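# Carry the tray of bottles and beakers to the other bench

## Task

Move the tray holding the bottles and beakers so that it rests entirely on the other bench, with every bottle and beaker still standing upright inside it at the end. The task fails if any bottle or beaker tips halfway over or more, or touches the floor. Some beakers are glass and break if dropped more than a few centimetres or knocked hard, which also fails the task. When finished, release the tray and move the robot away from it. The robot itself must not fall or be left leaning.

## Robot and tools

Robot: a Rainbow Robotics RB-Y1. It has a wheeled base (two drive wheels, two rear casters), a head with a camera, two seven-joint arms with parallel grippers, and a torso whose lower leg folds at ankle, knee and hip. The base is 0.66 m long and 0.58 m wide, and its front edge sits 0.10 m ahead of the drive axle. The base cannot move sideways. A bent leg can reach past the front edge.

Frames: the base frame has its origin on the floor between the drive wheels, x forward, y left, z up. The state reports chest, left_hand and right_hand in this frame. A hand point lies between the finger pads; the fingers point along the hand's -z and close along its x. Reported hand positions drift from the truth, more so at long reach. base_odometry is relative to the base frame at the start of the scene. It counts wheel turns only, so slipping shows up as travel. Heading runs from -3.142 to 3.142, positive to the left.

execute_actions: argument "actions" is a list with one action, or empty to just read the state and images. Optional "cameras" lists head_camera, left_wrist_camera, right_wrist_camera or "all" (omitted or null means all; [] means none). The result gives the state, then images in the order named by the "pictures" line. An action may contain:
- "base": exactly one key. translate_m is a relative drive in metres along the current heading, -3 to 3, with forward positive. rotate_rad is a relative turn in place in radians, -3.2 to 3.2, with left (counter-clockwise seen from above) positive. It is measured from the base's position in the latest state report.
- "joints": an object of absolute targets keyed by joint name, in radians, except grippers in metres. Ranges: torso_squat_rad 0 to 1.2 (higher lowers a level chest); torso_shift_rad -0.3 to 0.6 (hips forward when positive); torso_pitch_rad -0.2 to 1.4 (forward bow when positive); torso_yaw_rad -1.5 to 1.5 (left when positive). Per arm: shoulder_pitch -2.356 to 2.356 (0 hanging, negative raises forward); shoulder_roll 0 to 3.141 on the left and -3.141 to 0 on the right (away from the body); shoulder_yaw -2.094 to 2.094; elbow -2.617 to 0.01 (negative bends); forearm_roll -3.141 to 3.141; wrist_pitch -1.57 to 1.919 (negative tips the hand forward); hand_roll -2.705 to 2.705; gripper_m 0 to 0.1 (pad gap). On both arms positive yaw and rolls turn left or counter-clockwise. head_pan_rad -0.523 to 0.523, head_tilt_rad -0.35 to 1.57 (positive looks down). A joint counts as done within ±0.02 rad, grippers within ±0.004 m.
- "speeds": caps for this action only: translate_m 0.05 to 0.4 m/s, rotate_rad 0.1 to 1.509 rad/s. A base move needing over 8.667 s is refused.
- "min_time_s": 0.1 to 8, the shortest duration for each arm and head motion.
All parts of an action start together. Joints left out of an action may still be driving toward an earlier target. An unknown key or an out-of-range number rejects the whole call. Top speeds: arm joints 1 rad/s (the three wrist joints 1.5), head 1.5, squat and pitch 0.3, shift 0.15, yaw 0.6, grippers 0.1 m/s. No action runs past 15 s.

Torso combined limits: squat+shift <= 1.52; squat-shift+pitch <= 1.57; shift+0.5*pitch-0.4*squat <= 0.7; shift+0.3*pitch-0.5*squat <= 0.39. Breaking one leaves commanded torso joints partway, with "off_target".

wait: "seconds" 0 to 10; holds the last commands and returns state and images.
zoom_image: "camera" plus "region" [x0, y0, x1, y1] in pixels of that camera's latest image, at most 504 by 504. The head image is 896x504, the wrist images 644x364.
finished_scene: "scene" is the number of the current scene. It is final and reports success.

Result lines: base_status and joint_status report how each motion ended. "done" (for the base this only means the wheels turned as commanded). "off_target" means it stopped short and may still push. "limit_stop_at_<name>" means a built-in limit stopped it. "contact_stop" means torso or arm hit something firm. "time_out" means it took too long. "stopped_with_arm" means the torso halted because an arm hit something. "limit_stop_at_own_body" means the self-collision guard acted before contact; move the arm and torso apart. After a contact, time-out or with-arm stop, the whole group (torso, left arm or right arm) freezes and forgets its targets. Back it off first in a separate action, arms before torso. Exception: when both hands hold one object and the torso contact-stops at once with nothing in the way, resend every arm joint at its current reading, then the torso. "joint command not followed" plus a "cause:" line means the arm-collision check withheld that arm's targets, although grippers still act. Withheld joints show "not_followed" and may be retried on later actions. on_its_own describes uncommanded parts; "held at" is a target, not a position. A stop in one call cancels the later motion calls in the same reply.

Grasping: command a gripper opening at least 0.005 m narrower than the object; "off_target" is then expected.

Cautions: the base does not stop at furniture and may keep pushing. A torso leg hitting furniture can shove the robot backward unseen by odometry. Each arm lifts 3 kg at most. Heavy loads far forward can tip the robot with no safeguard. Never let the arms strike or squeeze each other, fingers included, since the collision check ignores hands. Joint torque reaching its limit (shoulders 66.5, elbow 34.2, wrist joints 23.7 N m, including load weight) halts everything for 10 s. Holding loads heats motors: a MOTOR HOT warning comes at 65 °C, and at 80 °C an OVER-TEMPERATURE FAULT brakes the arm ("limit_stop_at_motor_heat"); resend targets afterwards. The robot holds its last command while you think, and something may occasionally nudge loose objects. Carry the tray level and slowly, set it down gently and fully on the bench, release it, then back away. Faster, lower-effort motion is better.

Each tool is called after "Emit:" as name(argument=value, ...), one argument or row to a line, values as JSON.

## Session

Emit:
execute_actions(
  actions=[],
)

Scene clock: 0.00 s.
base_odometry: x=+0.000 y=+0.000 heading=+0.000 (m, m, rad; odometry frame)
base_status: not commanded
joint_positions: torso_squat_rad=+0.350 torso_shift_rad=+0.000 torso_pitch_rad=-0.001 torso_yaw_rad=-0.001 left_shoulder_pitch_rad=+0.034 left_shoulder_roll_rad=+0.019 left_shoulder_yaw_rad=+0.037 left_elbow_rad=-0.177 left_forearm_roll_rad=-0.017 left_wrist_pitch_rad=+0.004 left_hand_roll_rad=-0.011 left_gripper_m=+0.101 right_shoulder_pitch_rad=+0.054 right_shoulder_roll_rad=-0.033 right_shoulder_yaw_rad=+0.026 right_elbow_rad=-0.209 right_forearm_roll_rad=+0.048 right_wrist_pitch_rad=+0.011 right_hand_roll_rad=-0.026 right_gripper_m=+0.099 head_pan_rad=+0.001 head_tilt_rad=+0.401
joint_status: not commanded
chest: x=-0.2282 y=-0.0010 z=+1.2474 quat_wxyz=(+1.000, +0.001, +0.000, +0.000) (m; base frame)
left_hand: x=-0.1665 y=+0.2386 z=+0.5652 quat_wxyz=(+0.997, +0.014, -0.071, +0.009) (m; base frame)
right_hand: x=-0.1675 y=-0.2441 z=+0.5645 quat_wxyz=(+0.997, -0.016, -0.074, +0.016) (m; base frame)
pictures: head_camera, left_wrist_camera, right_wrist_camera
Images, in order (width x height): head_camera 896x504, left_wrist_camera 644x364, right_wrist_camera 644x364.

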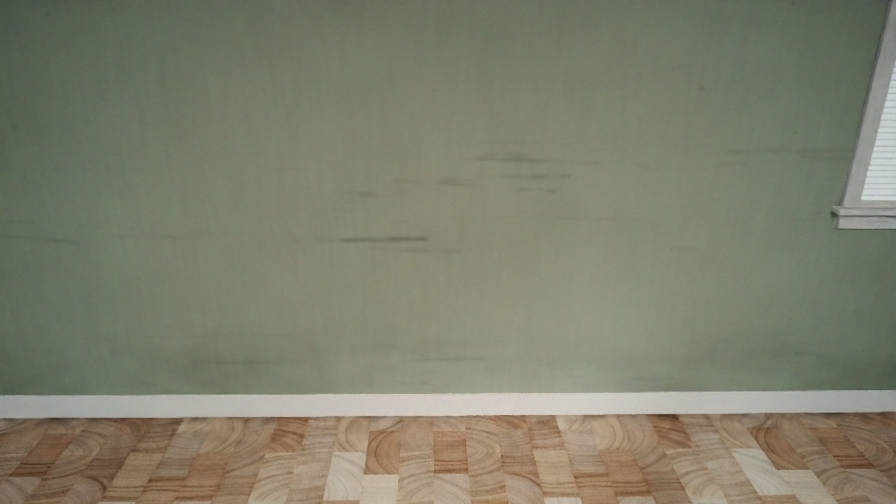

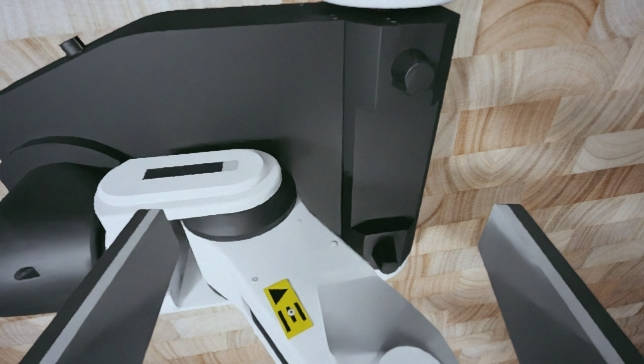

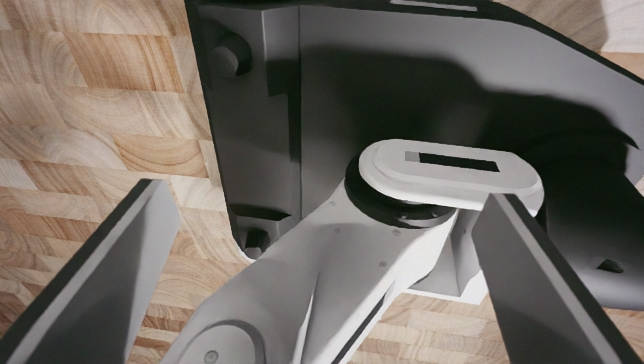

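Emit:
execute_actions(
  actions=[
    {"base":{"rotate_rad":1.57}},
  ],
  cameras=["head_camera"],
)

Emit:
execute_actions(
  actions=[
    {"base":{"rotate_rad":1.57}},
  ],
  cameras=["head_camera"],
)

Emit:
execute_actions(
  actions=[
    {"base":{"rotate_rad":1.57}},
  ],
  cameras=["head_camera"],
)

Scene clock: 4.23 s.
base_odometry: x=+0.000 y=+0.000 heading=+1.569 (m, m, rad; odometry frame)
base_status: done
joint_positions: torso_squat_rad=+0.350 torso_shift_rad=+0.000 torso_pitch_rad=-0.001 torso_yaw_rad=-0.001 left_shoulder_pitch_rad=+0.034 left_shoulder_roll_rad=+0.019 left_shoulder_yaw_rad=+0.037 left_elbow_rad=-0.177 left_forearm_roll_rad=-0.017 left_wrist_pitch_rad=+0.004 left_hand_roll_rad=-0.011 left_gripper_m=+0.101 right_shoulder_pitch_rad=+0.054 right_shoulder_roll_rad=-0.033 right_shoulder_yaw_rad=+0.026 right_elbow_rad=-0.209 right_forearm_roll_rad=+0.048 right_wrist_pitch_rad=+0.011 right_hand_roll_rad=-0.026 right_gripper_m=+0.099 head_pan_rad=+0.001 head_tilt_rad=+0.401
joint_status: not commanded
chest: x=-0.2282 y=-0.0011 z=+1.2474 quat_wxyz=(+1.000, +0.001, -0.001, +0.000) (m; base frame)
left_hand: x=-0.1665 y=+0.2386 z=+0.5652 quat_wxyz=(+0.997, +0.014, -0.071, +0.009) (m; base frame)
right_hand: x=-0.1675 y=-0.2441 z=+0.5645 quat_wxyz=(+0.997, -0.016, -0.074, +0.016) (m; base frame)
pictures: head_camera
Images, in order (width x height): head_camera 896x504.

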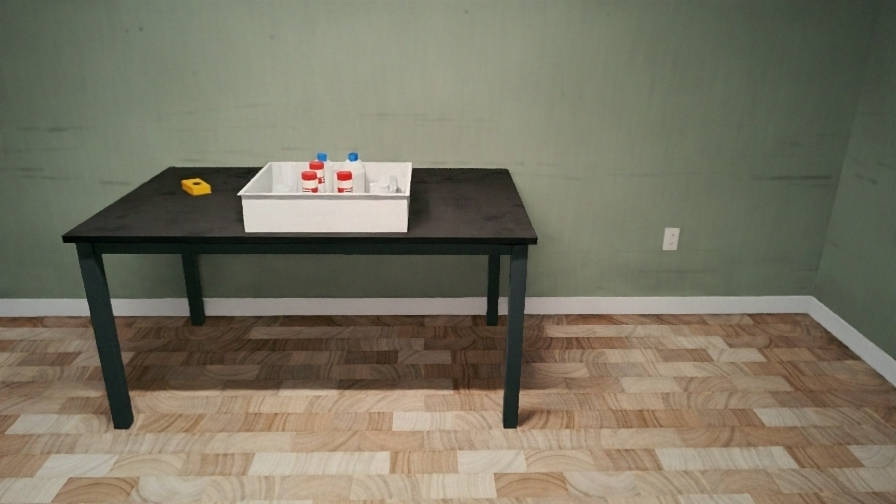

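Scene clock: 8.23 s.
base_odometry: x=+0.000 y=+0.000 heading=+3.139 (m, m, rad; odometry frame)
base_status: done
joint_positions: torso_squat_rad=+0.350 torso_shift_rad=+0.000 torso_pitch_rad=-0.001 torso_yaw_rad=-0.001 left_shoulder_pitch_rad=+0.034 left_shoulder_roll_rad=+0.019 left_shoulder_yaw_rad=+0.037 left_elbow_rad=-0.177 left_forearm_roll_rad=-0.017 left_wrist_pitch_rad=+0.004 left_hand_roll_rad=-0.011 left_gripper_m=+0.101 right_shoulder_pitch_rad=+0.054 right_shoulder_roll_rad=-0.033 right_shoulder_yaw_rad=+0.026 right_elbow_rad=-0.209 right_forearm_roll_rad=+0.048 right_wrist_pitch_rad=+0.011 right_hand_roll_rad=-0.026 right_gripper_m=+0.099 head_pan_rad=+0.001 head_tilt_rad=+0.401
joint_status: not commanded
chest: x=-0.2282 y=-0.0011 z=+1.2474 quat_wxyz=(+1.000, +0.001, -0.001, +0.000) (m; base frame)
left_hand: x=-0.1665 y=+0.2386 z=+0.5652 quat_wxyz=(+0.997, +0.014, -0.071, +0.009) (m; base frame)
right_hand: x=-0.1675 y=-0.2441 z=+0.5645 quat_wxyz=(+0.997, -0.016, -0.074, +0.016) (m; base frame)
pictures: head_camera
Images, in order (width x height): head_camera 896x504.

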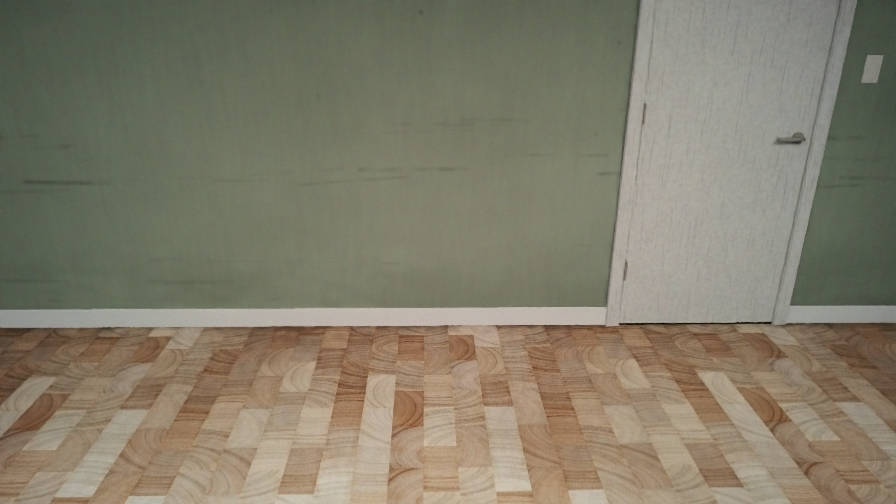

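Scene clock: 12.23 s.
base_odometry: x=+0.000 y=+0.000 heading=-1.575 (m, m, rad; odometry frame)
base_status: done
joint_positions: torso_squat_rad=+0.350 torso_shift_rad=+0.000 torso_pitch_rad=-0.001 torso_yaw_rad=-0.001 left_shoulder_pitch_rad=+0.034 left_shoulder_roll_rad=+0.019 left_shoulder_yaw_rad=+0.037 left_elbow_rad=-0.177 left_forearm_roll_rad=-0.017 left_wrist_pitch_rad=+0.004 left_hand_roll_rad=-0.011 left_gripper_m=+0.101 right_shoulder_pitch_rad=+0.054 right_shoulder_roll_rad=-0.033 right_shoulder_yaw_rad=+0.026 right_elbow_rad=-0.209 right_forearm_roll_rad=+0.048 right_wrist_pitch_rad=+0.011 right_hand_roll_rad=-0.026 right_gripper_m=+0.099 head_pan_rad=+0.001 head_tilt_rad=+0.401
joint_status: not commanded
chest: x=-0.2282 y=-0.0011 z=+1.2474 quat_wxyz=(+1.000, +0.001, -0.001, +0.000) (m; base frame)
left_hand: x=-0.1665 y=+0.2386 z=+0.5652 quat_wxyz=(+0.997, +0.014, -0.071, +0.009) (m; base frame)
right_hand: x=-0.1675 y=-0.2441 z=+0.5645 quat_wxyz=(+0.997, -0.016, -0.074, +0.016) (m; base frame)
pictures: head_camera
Images, in order (width x height): head_camera 896x504.

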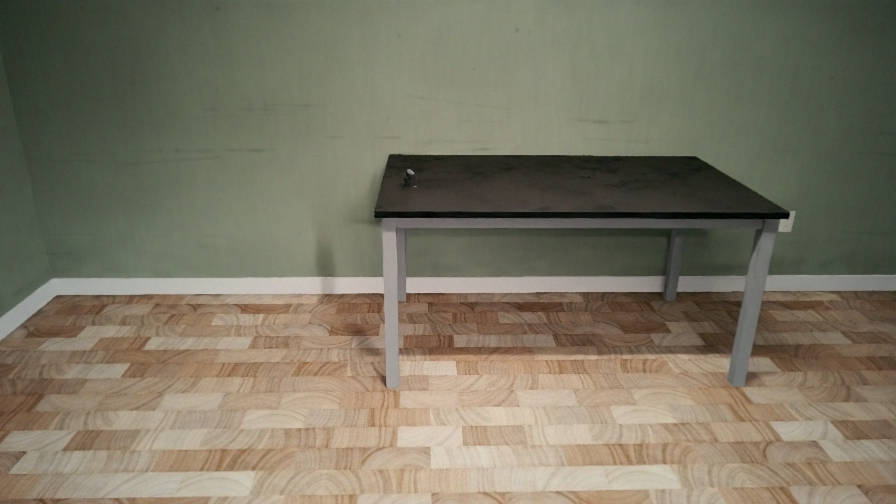

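Emit:
execute_actions(
  actions=[
    {"base":{"rotate_rad":-1.567}},
  ],
  cameras=[],
)

Emit:
execute_actions(
  actions=[
    {"base":{"translate_m":0.39}},
  ],
  cameras=[],
)

Emit:
execute_actions(
  actions=[
    {"base":{"rotate_rad":-1.571},"joints":{"left_shoulder_pitch_rad":-0.6,"right_shoulder_pitch_rad":-0.6,"left_shoulder_roll_rad":0.3,"right_shoulder_roll_rad":-0.3,"left_elbow_rad":-1.5,"right_elbow_rad":-1.5,"left_wrist_pitch_rad":1.6,"right_wrist_pitch_rad":1.6,"torso_squat_rad":0.1}},
  ],
  cameras=[],
)

Emit:
execute_actions(
  actions=[
    {"base":{"translate_m":0.95},"joints":{"head_tilt_rad":0.6}},
  ],
)

Scene clock: 16.93 s.
base_odometry: x=+0.000 y=+0.000 heading=-3.141 (m, m, rad; odometry frame)
base_status: done
joint_positions: torso_squat_rad=+0.350 torso_shift_rad=+0.000 torso_pitch_rad=-0.001 torso_yaw_rad=-0.001 left_shoulder_pitch_rad=+0.034 left_shoulder_roll_rad=+0.019 left_shoulder_yaw_rad=+0.037 left_elbow_rad=-0.177 left_forearm_roll_rad=-0.017 left_wrist_pitch_rad=+0.004 left_hand_roll_rad=-0.011 left_gripper_m=+0.101 right_shoulder_pitch_rad=+0.054 right_shoulder_roll_rad=-0.033 right_shoulder_yaw_rad=+0.026 right_elbow_rad=-0.209 right_forearm_roll_rad=+0.048 right_wrist_pitch_rad=+0.011 right_hand_roll_rad=-0.026 right_gripper_m=+0.099 head_pan_rad=+0.001 head_tilt_rad=+0.401
joint_status: not commanded
chest: x=-0.2282 y=-0.0010 z=+1.2474 quat_wxyz=(+1.000, +0.001, -0.001, +0.000) (m; base frame)
left_hand: x=-0.1665 y=+0.2386 z=+0.5652 quat_wxyz=(+0.997, +0.014, -0.071, +0.009) (m; base frame)
right_hand: x=-0.1675 y=-0.2441 z=+0.5645 quat_wxyz=(+0.997, -0.016, -0.074, +0.016) (m; base frame)
pictures: none
No camera images: the call's "cameras" was empty. Leave "cameras" out to get every camera's image.

Scene clock: 19.37 s.
base_odometry: x=-0.390 y=+0.000 heading=+3.141 (m, m, rad; odometry frame)
base_status: done
joint_positions: torso_squat_rad=+0.350 torso_shift_rad=+0.000 torso_pitch_rad=-0.001 torso_yaw_rad=-0.001 left_shoulder_pitch_rad=+0.034 left_shoulder_roll_rad=+0.019 left_shoulder_yaw_rad=+0.037 left_elbow_rad=-0.177 left_forearm_roll_rad=-0.017 left_wrist_pitch_rad=+0.004 left_hand_roll_rad=-0.011 left_gripper_m=+0.101 right_shoulder_pitch_rad=+0.054 right_shoulder_roll_rad=-0.033 right_shoulder_yaw_rad=+0.026 right_elbow_rad=-0.209 right_forearm_roll_rad=+0.048 right_wrist_pitch_rad=+0.011 right_hand_roll_rad=-0.026 right_gripper_m=+0.099 head_pan_rad=+0.001 head_tilt_rad=+0.401
joint_status: not commanded
chest: x=-0.2282 y=-0.0010 z=+1.2474 quat_wxyz=(+1.000, +0.001, +0.000, +0.000) (m; base frame)
left_hand: x=-0.1664 y=+0.2386 z=+0.5652 quat_wxyz=(+0.997, +0.014, -0.071, +0.009) (m; base frame)
right_hand: x=-0.1674 y=-0.2441 z=+0.5645 quat_wxyz=(+0.997, -0.016, -0.074, +0.016) (m; base frame)
pictures: none
No camera images: the call's "cameras" was empty. Leave "cameras" out to get every camera's image.

Scene clock: 23.27 s.
base_odometry: x=-0.390 y=+0.000 heading=+1.571 (m, m, rad; odometry frame)
base_status: done
joint_positions: torso_squat_rad=+0.100 torso_shift_rad=+0.000 torso_pitch_rad=-0.001 torso_yaw_rad=-0.001 left_shoulder_pitch_rad=-0.600 left_shoulder_roll_rad=+0.300 left_shoulder_yaw_rad=+0.037 left_elbow_rad=-1.500 left_forearm_roll_rad=-0.017 left_wrist_pitch_rad=+1.600 left_hand_roll_rad=-0.011 left_gripper_m=+0.101 right_shoulder_pitch_rad=-0.600 right_shoulder_roll_rad=-0.300 right_shoulder_yaw_rad=+0.026 right_elbow_rad=-1.500 right_forearm_roll_rad=+0.048 right_wrist_pitch_rad=+1.600 right_hand_roll_rad=-0.026 right_gripper_m=+0.099 head_pan_rad=+0.001 head_tilt_rad=+0.401
joint_status: all done
chest: x=-0.2283 y=-0.0011 z=+1.2864 quat_wxyz=(+1.000, +0.001, -0.001, +0.000) (m; base frame)
left_hand: x=+0.3006 y=+0.3123 z=+1.0716 quat_wxyz=(+0.957, +0.149, -0.245, -0.037) (m; base frame)
right_hand: x=+0.3002 y=-0.3054 z=+1.0681 quat_wxyz=(+0.954, -0.169, -0.245, +0.044) (m; base frame)
pictures: none
No camera images: the call's "cameras" was empty. Leave "cameras" out to get every camera's image.

Scene clock: 27.13 s.
base_odometry: x=-0.389 y=+0.950 heading=+1.570 (m, m, rad; odometry frame)
base_status: done
joint_positions: torso_squat_rad=+0.100 torso_shift_rad=+0.000 torso_pitch_rad=-0.001 torso_yaw_rad=-0.001 left_shoulder_pitch_rad=-0.600 left_shoulder_roll_rad=+0.300 left_shoulder_yaw_rad=+0.037 left_elbow_rad=-1.500 left_forearm_roll_rad=-0.017 left_wrist_pitch_rad=+1.600 left_hand_roll_rad=-0.011 left_gripper_m=+0.101 right_shoulder_pitch_rad=-0.600 right_shoulder_roll_rad=-0.300 right_shoulder_yaw_rad=+0.026 right_elbow_rad=-1.500 right_forearm_roll_rad=+0.048 right_wrist_pitch_rad=+1.600 right_hand_roll_rad=-0.026 right_gripper_m=+0.099 head_pan_rad=+0.001 head_tilt_rad=+0.600
joint_status: all done
chest: x=-0.2282 y=-0.0011 z=+1.2864 quat_wxyz=(+1.000, +0.001, +0.000, +0.000) (m; base frame)
left_hand: x=+0.3006 y=+0.3123 z=+1.0714 quat_wxyz=(+0.957, +0.149, -0.245, -0.037) (m; base frame)
right_hand: x=+0.3003 y=-0.3054 z=+1.0679 quat_wxyz=(+0.954, -0.169, -0.245, +0.044) (m; base frame)
pictures: head_camera, left_wrist_camera, right_wrist_camera
Images, in order (width x height): head_camera 896x504, left_wrist_camera 644x364, right_wrist_camera 644x364.

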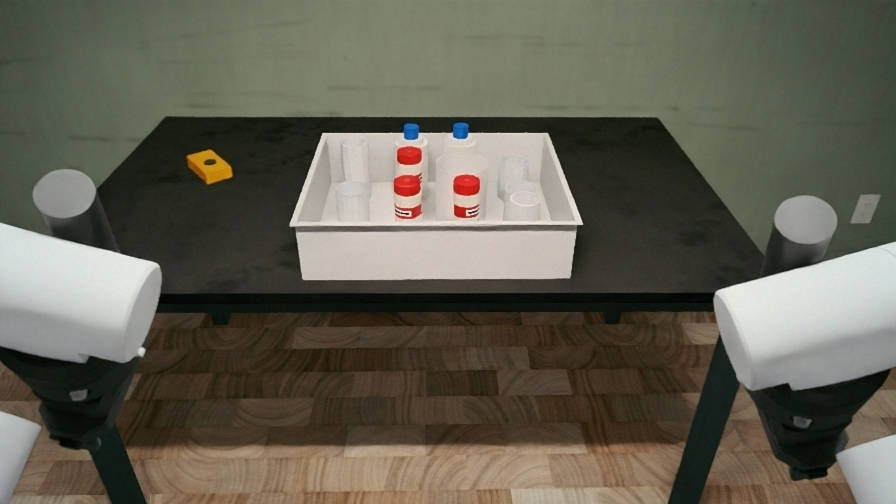

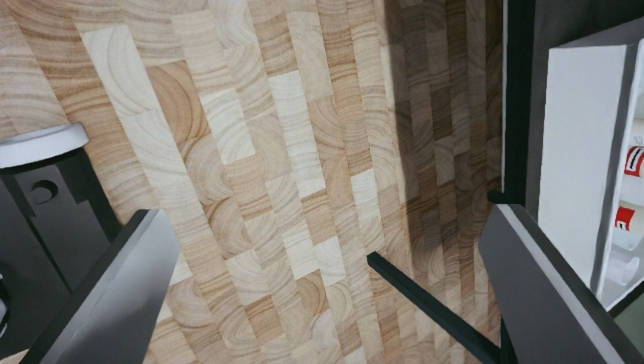

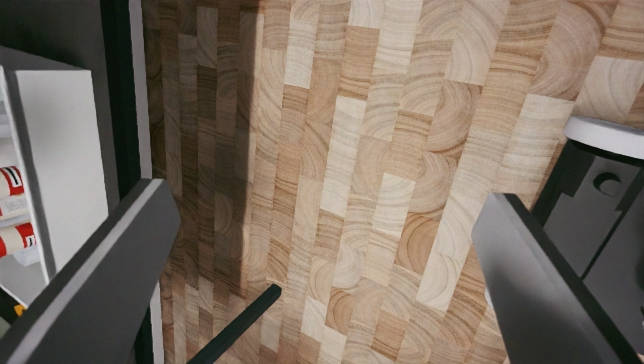

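Emit:
execute_actions(
  actions=[
    {"base":{"translate_m":0.3},"joints":{"left_shoulder_pitch_rad":-1.0,"right_shoulder_pitch_rad":-1.0,"left_shoulder_roll_rad":0.15,"right_shoulder_roll_rad":-0.15,"left_shoulder_yaw_rad":0,"right_shoulder_yaw_rad":0,"left_forearm_roll_rad":0,"right_forearm_roll_rad":0,"left_elbow_rad":-1.2,"right_elbow_rad":-1.2,"left_wrist_pitch_rad":1.88,"right_wrist_pitch_rad":1.88,"left_hand_roll_rad":1.57,"right_hand_roll_rad":-1.57,"torso_squat_rad":0.1,"torso_pitch_rad":0.3,"torso_shift_rad":0.15,"head_tilt_rad":0.5}},
  ],
)

Scene clock: 30.03 s.
base_odometry: x=-0.389 y=+1.250 heading=+1.570 (m, m, rad; odometry frame)
base_status: done
joint_positions: torso_squat_rad=+0.100 torso_shift_rad=+0.150 torso_pitch_rad=+0.300 torso_yaw_rad=-0.001 left_shoulder_pitch_rad=-1.000 left_shoulder_roll_rad=+0.150 left_shoulder_yaw_rad=+0.000 left_elbow_rad=-1.200 left_forearm_roll_rad=+0.000 left_wrist_pitch_rad=+1.880 left_hand_roll_rad=+1.570 left_gripper_m=+0.101 right_shoulder_pitch_rad=-1.000 right_shoulder_roll_rad=-0.150 right_shoulder_yaw_rad=+0.000 right_elbow_rad=-1.200 right_forearm_roll_rad=+0.000 right_wrist_pitch_rad=+1.880 right_hand_roll_rad=-1.570 right_gripper_m=+0.099 head_pan_rad=+0.001 head_tilt_rad=+0.500
joint_status: all done
chest: x=-0.0325 y=-0.0011 z=+1.2648 quat_wxyz=(+0.989, +0.001, +0.149, +0.000) (m; base frame)
left_hand: x=+0.4347 y=+0.1839 z=+0.9570 quat_wxyz=(+0.781, +0.067, -0.060, +0.618) (m; base frame)
right_hand: x=+0.4344 y=-0.1857 z=+0.9564 quat_wxyz=(+0.781, -0.066, -0.059, -0.618) (m; base frame)
pictures: head_camera, left_wrist_camera, right_wrist_camera
Images, in order (width x height): head_camera 896x504, left_wrist_camera 644x364, right_wrist_camera 644x364.

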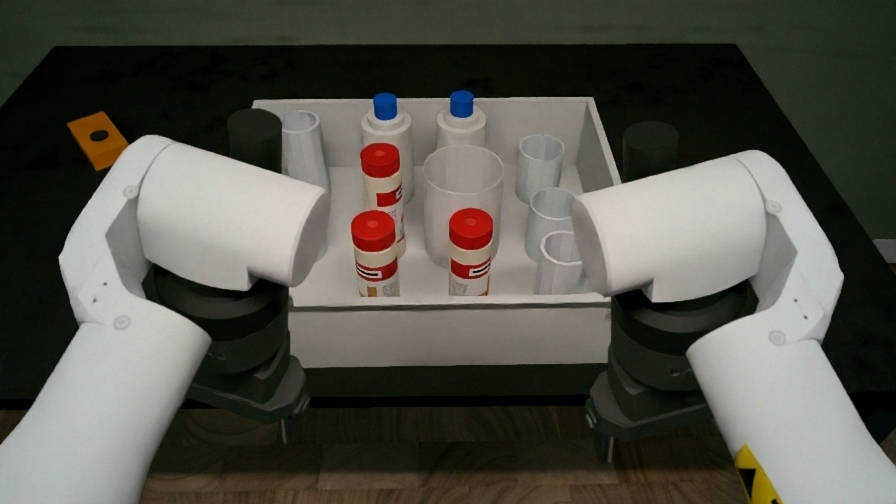

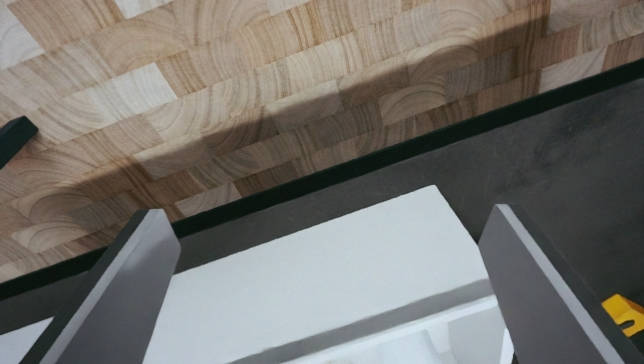

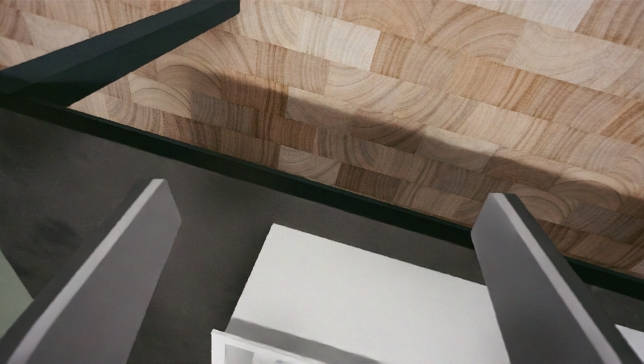

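Emit:
execute_actions(
  actions=[
    {"joints":{"left_shoulder_roll_rad":0.25,"right_shoulder_roll_rad":-0.25,"left_shoulder_yaw_rad":0.36,"right_shoulder_yaw_rad":-0.36,"torso_squat_rad":0,"left_elbow_rad":-1.25,"right_elbow_rad":-1.25,"left_shoulder_pitch_rad":-1.03,"right_shoulder_pitch_rad":-1.03,"left_wrist_pitch_rad":1.9,"right_wrist_pitch_rad":1.9,"head_tilt_rad":0.7}},
  ],
)

Scene clock: 31.83 s.
base_odometry: x=-0.389 y=+1.250 heading=+1.570 (m, m, rad; odometry frame)
base_status: not commanded
joint_positions: torso_squat_rad=+0.000 torso_shift_rad=+0.150 torso_pitch_rad=+0.300 torso_yaw_rad=-0.001 left_shoulder_pitch_rad=-1.030 left_shoulder_roll_rad=+0.250 left_shoulder_yaw_rad=+0.360 left_elbow_rad=-1.250 left_forearm_roll_rad=+0.000 left_wrist_pitch_rad=+1.900 left_hand_roll_rad=+1.570 left_gripper_m=+0.101 right_shoulder_pitch_rad=-1.030 right_shoulder_roll_rad=-0.250 right_shoulder_yaw_rad=-0.360 right_elbow_rad=-1.250 right_forearm_roll_rad=+0.000 right_wrist_pitch_rad=+1.900 right_hand_roll_rad=-1.570 right_gripper_m=+0.099 head_pan_rad=+0.001 head_tilt_rad=+0.700
joint_status: all done
chest: x=-0.0320 y=-0.0011 z=+1.2683 quat_wxyz=(+0.989, +0.001, +0.149, +0.000) (m; base frame)
left_hand: x=+0.4620 y=+0.2734 z=+1.0043 quat_wxyz=(+0.671, -0.019, -0.038, +0.740) (m; base frame)
right_hand: x=+0.4615 y=-0.2756 z=+1.0034 quat_wxyz=(+0.670, +0.020, -0.036, -0.741) (m; base frame)
pictures: head_camera, left_wrist_camera, right_wrist_camera
Images, in order (width x height): head_camera 896x504, left_wrist_camera 644x364, right_wrist_camera 644x364.

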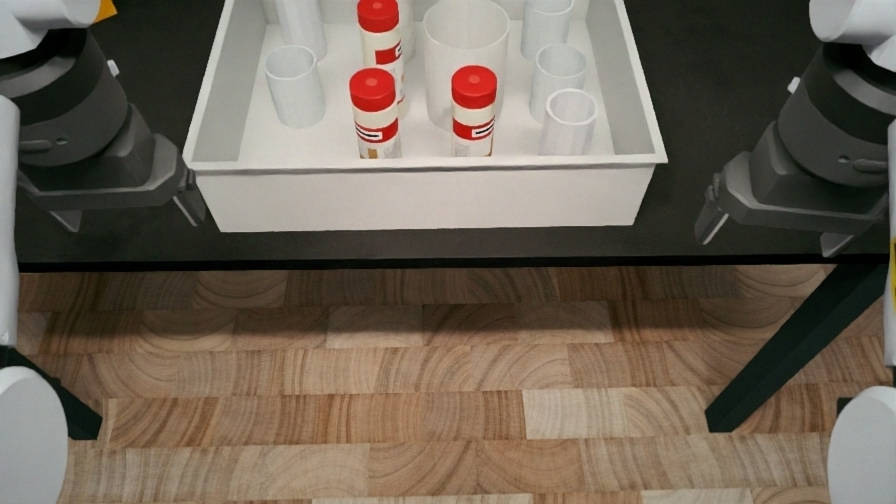

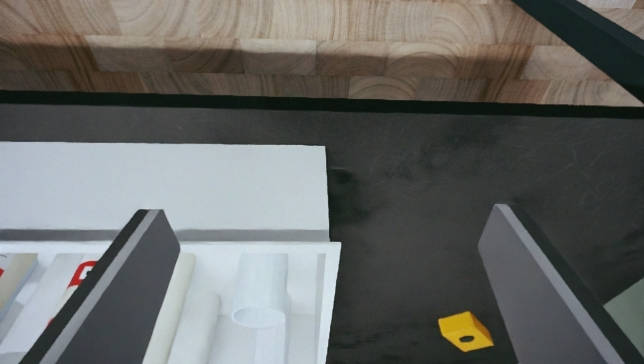

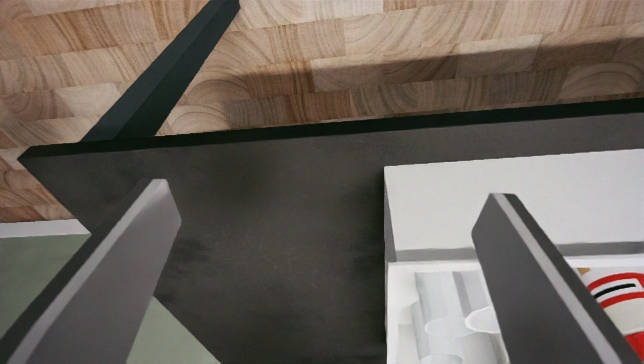

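Emit:
execute_actions(
  actions=[
    {"base":{"rotate_rad":0.03},"joints":{"left_shoulder_yaw_rad":0.3,"right_shoulder_yaw_rad":-0.3,"left_hand_roll_rad":1.54,"right_hand_roll_rad":-1.54,"left_wrist_pitch_rad":1.87,"right_wrist_pitch_rad":1.87}},
  ],
  cameras=[],
)

Emit:
execute_actions(
  actions=[
    {"base":{"translate_m":0.3},"speeds":{"translate_m":0.15},"joints":{"head_tilt_rad":0.75}},
  ],
)

Scene clock: 33.43 s.
base_odometry: x=-0.389 y=+1.250 heading=+1.599 (m, m, rad; odometry frame)
base_status: done
joint_positions: torso_squat_rad=+0.000 torso_shift_rad=+0.150 torso_pitch_rad=+0.300 torso_yaw_rad=-0.001 left_shoulder_pitch_rad=-1.030 left_shoulder_roll_rad=+0.250 left_shoulder_yaw_rad=+0.300 left_elbow_rad=-1.250 left_forearm_roll_rad=+0.000 left_wrist_pitch_rad=+1.870 left_hand_roll_rad=+1.540 left_gripper_m=+0.101 right_shoulder_pitch_rad=-1.030 right_shoulder_roll_rad=-0.250 right_shoulder_yaw_rad=-0.300 right_elbow_rad=-1.250 right_forearm_roll_rad=+0.000 right_wrist_pitch_rad=+1.870 right_hand_roll_rad=-1.540 right_gripper_m=+0.099 head_pan_rad=+0.001 head_tilt_rad=+0.700
joint_status: all done
chest: x=-0.0320 y=-0.0011 z=+1.2683 quat_wxyz=(+0.989, +0.001, +0.149, +0.000) (m; base frame)
left_hand: x=+0.4694 y=+0.2663 z=+1.0047 quat_wxyz=(+0.698, -0.014, -0.061, +0.713) (m; base frame)
right_hand: x=+0.4689 y=-0.2685 z=+1.0038 quat_wxyz=(+0.698, +0.015, -0.060, -0.714) (m; base frame)
pictures: none
No camera images: the call's "cameras" was empty. Leave "cameras" out to get every camera's image.

Scene clock: 36.27 s.
base_odometry: x=-0.398 y=+1.550 heading=+1.600 (m, m, rad; odometry frame)
base_status: done
joint_positions: torso_squat_rad=+0.000 torso_shift_rad=+0.150 torso_pitch_rad=+0.300 torso_yaw_rad=-0.001 left_shoulder_pitch_rad=-1.030 left_shoulder_roll_rad=+0.250 left_shoulder_yaw_rad=+0.300 left_elbow_rad=-1.250 left_forearm_roll_rad=+0.000 left_wrist_pitch_rad=+1.870 left_hand_roll_rad=+1.540 left_gripper_m=+0.101 right_shoulder_pitch_rad=-1.030 right_shoulder_roll_rad=-0.250 right_shoulder_yaw_rad=-0.300 right_elbow_rad=-1.250 right_forearm_roll_rad=+0.000 right_wrist_pitch_rad=+1.870 right_hand_roll_rad=-1.540 right_gripper_m=+0.099 head_pan_rad=+0.001 head_tilt_rad=+0.750
joint_status: all done
chest: x=-0.0320 y=-0.0011 z=+1.2683 quat_wxyz=(+0.989, +0.001, +0.149, +0.000) (m; base frame)
left_hand: x=+0.4695 y=+0.2663 z=+1.0047 quat_wxyz=(+0.698, -0.014, -0.061, +0.713) (m; base frame)
right_hand: x=+0.4690 y=-0.2685 z=+1.0038 quat_wxyz=(+0.698, +0.015, -0.060, -0.714) (m; base frame)
pictures: head_camera, left_wrist_camera, right_wrist_camera
Images, in order (width x height): head_camera 896x504, left_wrist_camera 644x364, right_wrist_camera 644x364.

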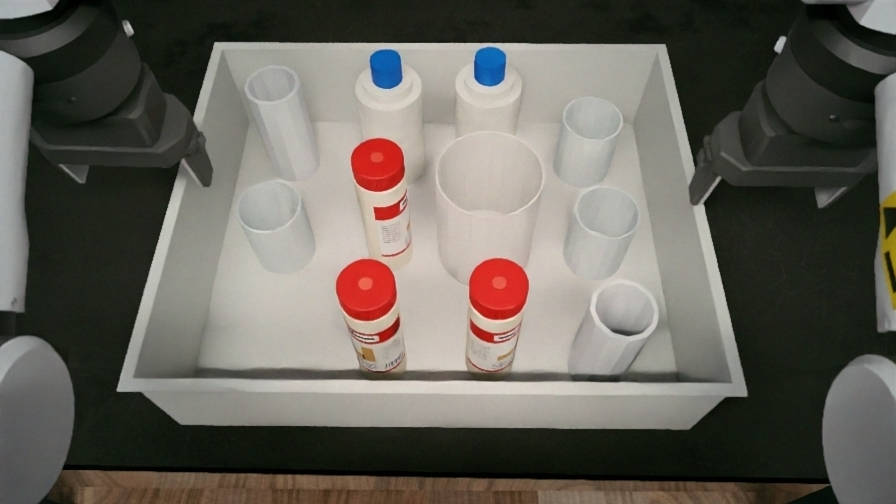

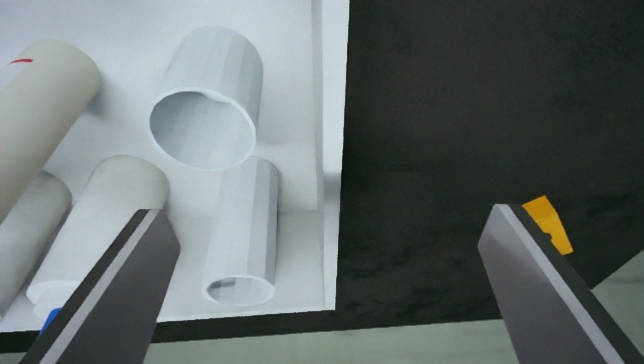

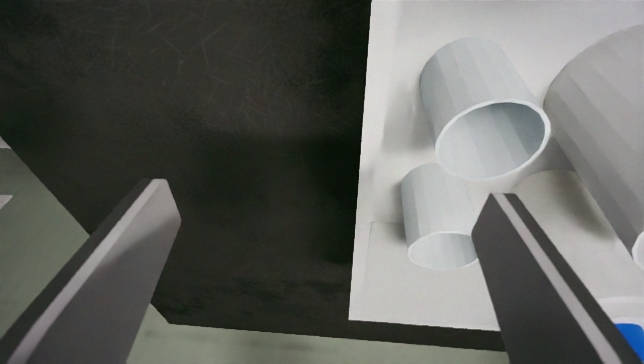

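Emit:
execute_actions(
  actions=[
    {"base":{"translate_m":0.04},"joints":{"left_gripper_m":0.06,"right_gripper_m":0.09,"torso_squat_rad":0.4},"speeds":{"translate_m":0.05}},
  ],
)

Scene clock: 38.77 s.
base_odometry: x=-0.399 y=+1.590 heading=+1.600 (m, m, rad; odometry frame)
base_status: done
joint_positions: torso_squat_rad=+0.400 torso_shift_rad=+0.150 torso_pitch_rad=+0.300 torso_yaw_rad=-0.001 left_shoulder_pitch_rad=-1.030 left_shoulder_roll_rad=+0.250 left_shoulder_yaw_rad=+0.300 left_elbow_rad=-1.250 left_forearm_roll_rad=+0.000 left_wrist_pitch_rad=+1.870 left_hand_roll_rad=+1.540 left_gripper_m=+0.060 right_shoulder_pitch_rad=-1.030 right_shoulder_roll_rad=-0.250 right_shoulder_yaw_rad=-0.300 right_elbow_rad=-1.250 right_forearm_roll_rad=+0.000 right_wrist_pitch_rad=+1.870 right_hand_roll_rad=-1.540 right_gripper_m=+0.090 head_pan_rad=+0.001 head_tilt_rad=+0.750
joint_status: all done
chest: x=-0.0403 y=-0.0010 z=+1.2136 quat_wxyz=(+0.989, +0.001, +0.149, +0.000) (m; base frame)
left_hand: x=+0.4612 y=+0.2663 z=+0.9501 quat_wxyz=(+0.698, -0.014, -0.061, +0.713) (m; base frame)
right_hand: x=+0.4607 y=-0.2685 z=+0.9492 quat_wxyz=(+0.698, +0.015, -0.060, -0.714) (m; base frame)
pictures: head_camera, left_wrist_camera, right_wrist_camera
Images, in order (width x height): head_camera 896x504, left_wrist_camera 644x364, right_wrist_camera 644x364.

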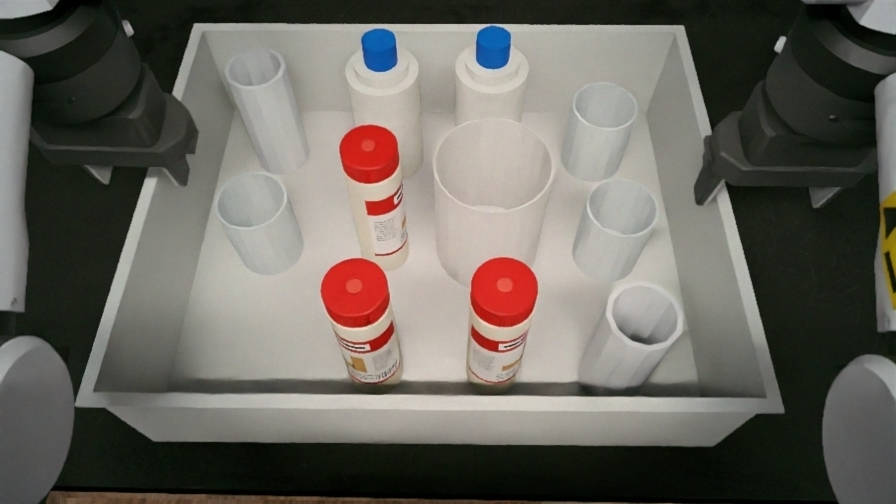

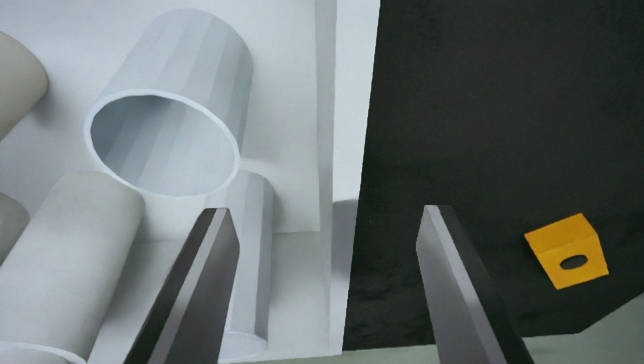

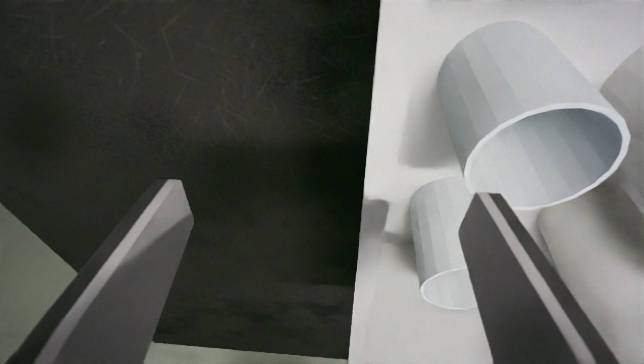

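Emit:
execute_actions(
  actions=[
    {"joints":{"right_shoulder_yaw_rad":-0.21,"right_hand_roll_rad":-1.50,"right_gripper_m":0.06,"left_shoulder_yaw_rad":0.32,"torso_squat_rad":0.45}},
  ],
)

Scene clock: 39.93 s.
base_odometry: x=-0.399 y=+1.590 heading=+1.600 (m, m, rad; odometry frame)
base_status: not commanded
joint_positions: torso_squat_rad=+0.450 torso_shift_rad=+0.150 torso_pitch_rad=+0.300 torso_yaw_rad=-0.001 left_shoulder_pitch_rad=-1.030 left_shoulder_roll_rad=+0.250 left_shoulder_yaw_rad=+0.320 left_elbow_rad=-1.250 left_forearm_roll_rad=+0.000 left_wrist_pitch_rad=+1.870 left_hand_roll_rad=+1.540 left_gripper_m=+0.060 right_shoulder_pitch_rad=-1.030 right_shoulder_roll_rad=-0.250 right_shoulder_yaw_rad=-0.210 right_elbow_rad=-1.250 right_forearm_roll_rad=+0.000 right_wrist_pitch_rad=+1.870 right_hand_roll_rad=-1.500 right_gripper_m=+0.060 head_pan_rad=+0.001 head_tilt_rad=+0.750
joint_status: all done
chest: x=-0.0424 y=-0.0010 z=+1.1994 quat_wxyz=(+0.989, +0.001, +0.149, +0.000) (m; base frame)
left_hand: x=+0.4589 y=+0.2689 z=+0.9360 quat_wxyz=(+0.693, -0.019, -0.057, +0.719) (m; base frame)
right_hand: x=+0.4588 y=-0.2568 z=+0.9339 quat_wxyz=(+0.735, -0.008, -0.078, -0.673) (m; base frame)
pictures: head_camera, left_wrist_camera, right_wrist_camera
Images, in order (width x height): head_camera 896x504, left_wrist_camera 644x364, right_wrist_camera 644x364.

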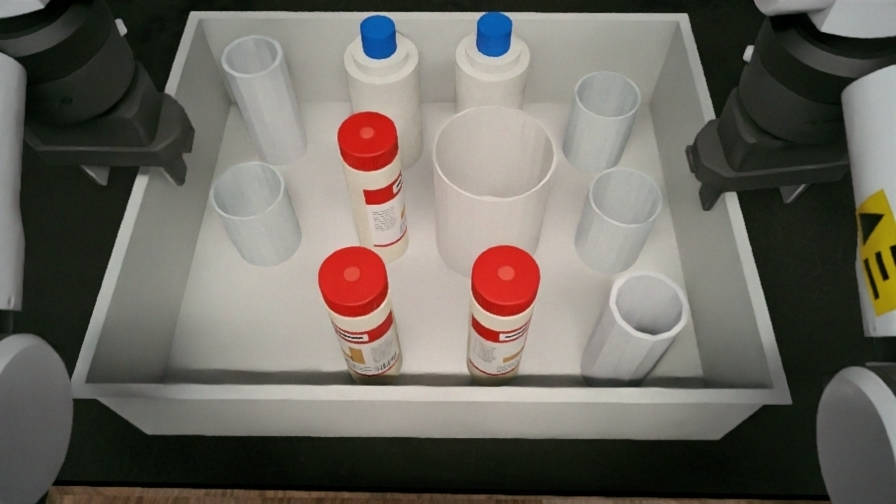

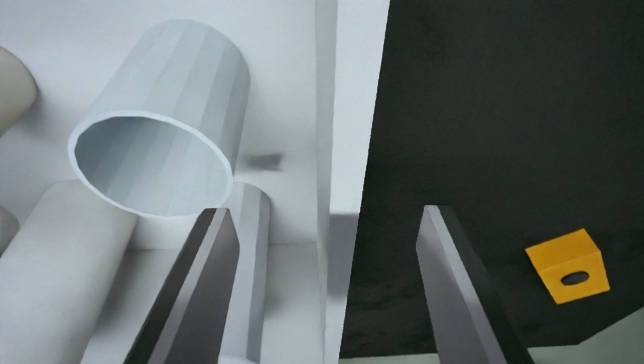

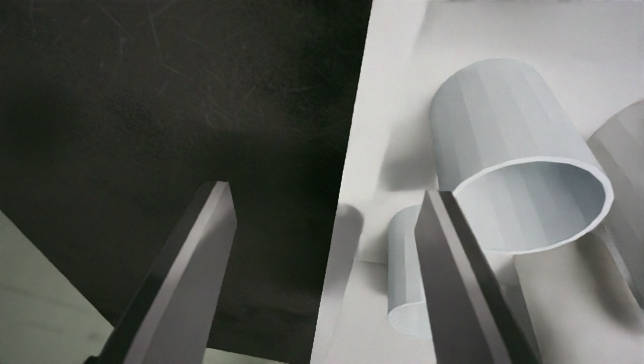

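Emit:
execute_actions(
  actions=[
    {"joints":{"right_shoulder_yaw_rad":-0.2,"right_hand_roll_rad":-1.6,"right_forearm_roll_rad":-0.0,"right_gripper_m":0.048,"left_gripper_m":0.048,"left_shoulder_yaw_rad":0.335,"left_hand_roll_rad":1.49,"torso_squat_rad":0.5}},
  ],
)

Scene clock: 41.23 s.
base_odometry: x=-0.399 y=+1.590 heading=+1.600 (m, m, rad; odometry frame)
base_status: not commanded
joint_positions: torso_squat_rad=+0.500 torso_shift_rad=+0.150 torso_pitch_rad=+0.300 torso_yaw_rad=-0.001 left_shoulder_pitch_rad=-1.030 left_shoulder_roll_rad=+0.250 left_shoulder_yaw_rad=+0.335 left_elbow_rad=-1.250 left_forearm_roll_rad=+0.000 left_wrist_pitch_rad=+1.870 left_hand_roll_rad=+1.490 left_gripper_m=+0.048 right_shoulder_pitch_rad=-1.030 right_shoulder_roll_rad=-0.250 right_shoulder_yaw_rad=-0.200 right_elbow_rad=-1.250 right_forearm_roll_rad=+0.000 right_wrist_pitch_rad=+1.870 right_hand_roll_rad=-1.600 right_gripper_m=+0.048 head_pan_rad=+0.001 head_tilt_rad=+0.750
joint_status: all done
chest: x=-0.0448 y=-0.0010 z=+1.1835 quat_wxyz=(+0.989, +0.001, +0.149, +0.000) (m; base frame)
left_hand: x=+0.4564 y=+0.2709 z=+0.9203 quat_wxyz=(+0.707, -0.021, -0.055, +0.705) (m; base frame)
right_hand: x=+0.4564 y=-0.2555 z=+0.9180 quat_wxyz=(+0.703, -0.006, -0.080, -0.706) (m; base frame)
pictures: head_camera, left_wrist_camera, right_wrist_camera
Images, in order (width x height): head_camera 896x504, left_wrist_camera 644x364, right_wrist_camera 644x364.

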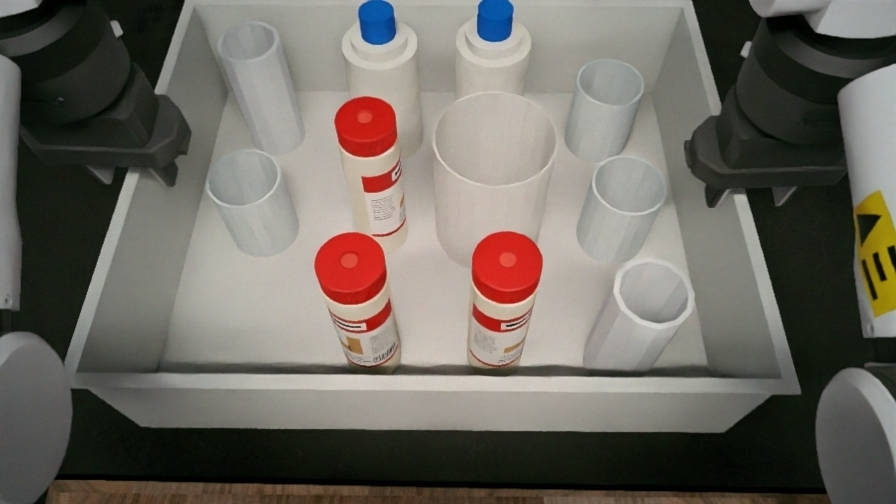

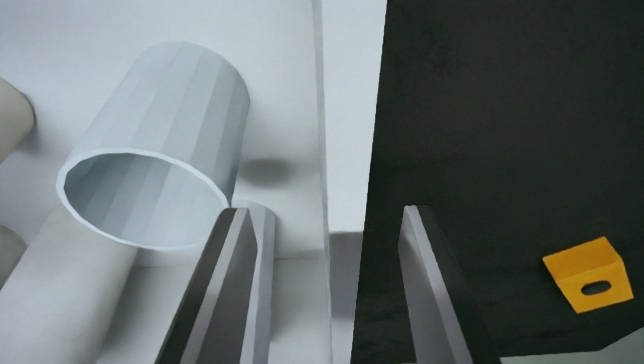

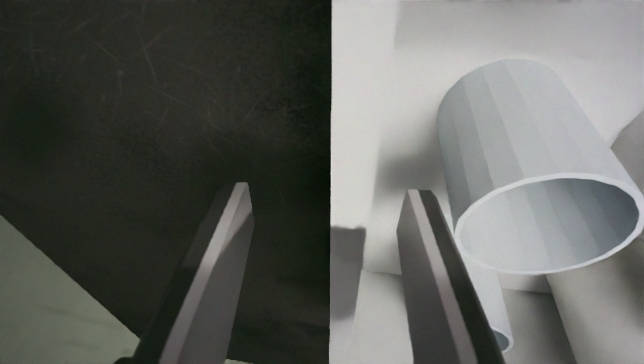

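Emit:
execute_actions(
  actions=[
    {"joints":{"right_shoulder_yaw_rad":-0.18,"right_hand_roll_rad":-1.6,"left_gripper_m":0.04,"right_gripper_m":0.04,"left_shoulder_yaw_rad":0.355,"left_hand_roll_rad":1.49,"torso_squat_rad":0.55}},
  ],
)

Scene clock: 42.33 s.
base_odometry: x=-0.399 y=+1.590 heading=+1.600 (m, m, rad; odometry frame)
base_status: not commanded
joint_positions: torso_squat_rad=+0.550 torso_shift_rad=+0.150 torso_pitch_rad=+0.300 torso_yaw_rad=-0.001 left_shoulder_pitch_rad=-1.030 left_shoulder_roll_rad=+0.250 left_shoulder_yaw_rad=+0.355 left_elbow_rad=-1.250 left_forearm_roll_rad=+0.000 left_wrist_pitch_rad=+1.870 left_hand_roll_rad=+1.490 left_gripper_m=+0.040 right_shoulder_pitch_rad=-1.030 right_shoulder_roll_rad=-0.250 right_shoulder_yaw_rad=-0.180 right_elbow_rad=-1.250 right_forearm_roll_rad=+0.000 right_wrist_pitch_rad=+1.870 right_hand_roll_rad=-1.600 right_gripper_m=+0.040 head_pan_rad=+0.001 head_tilt_rad=+0.750
joint_status: all done
chest: x=-0.0474 y=-0.0010 z=+1.1662 quat_wxyz=(+0.989, +0.001, +0.149, +0.000) (m; base frame)
left_hand: x=+0.4535 y=+0.2735 z=+0.9030 quat_wxyz=(+0.701, -0.026, -0.051, +0.711) (m; base frame)
right_hand: x=+0.4537 y=-0.2529 z=+0.9003 quat_wxyz=(+0.708, -0.011, -0.085, -0.701) (m; base frame)
pictures: head_camera, left_wrist_camera, right_wrist_camera
Images, in order (width x height): head_camera 896x504, left_wrist_camera 644x364, right_wrist_camera 644x364.

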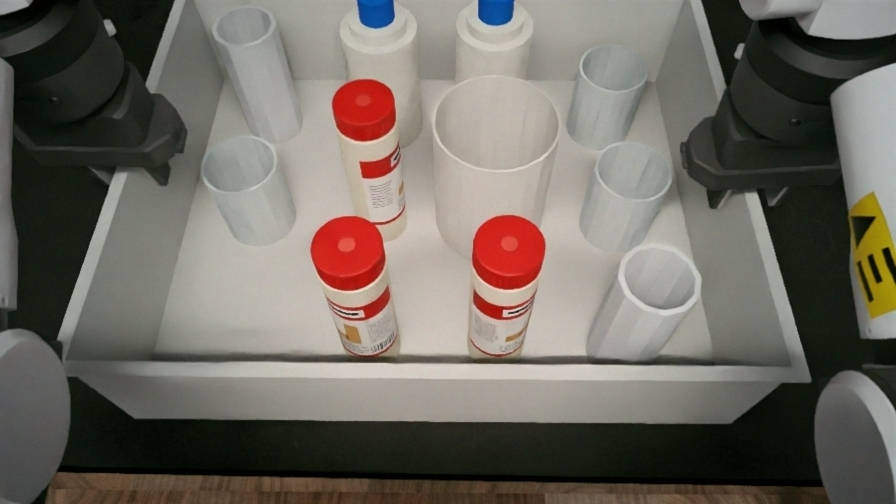

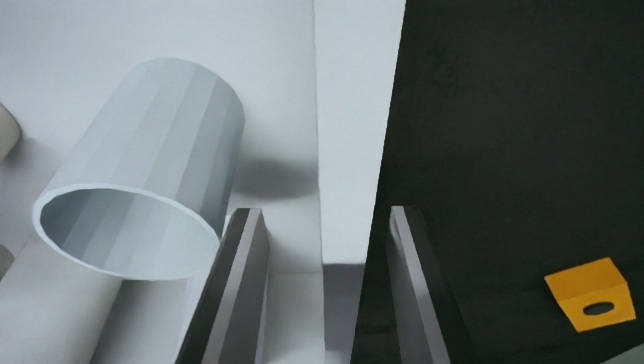

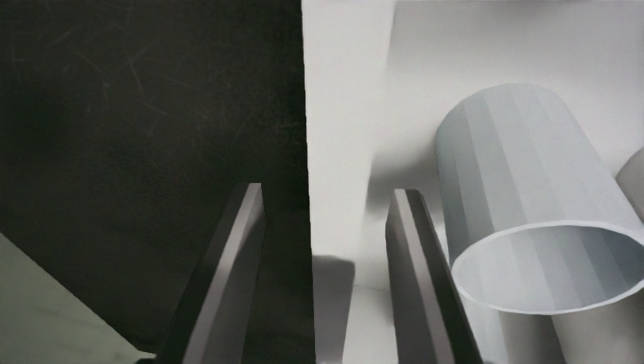

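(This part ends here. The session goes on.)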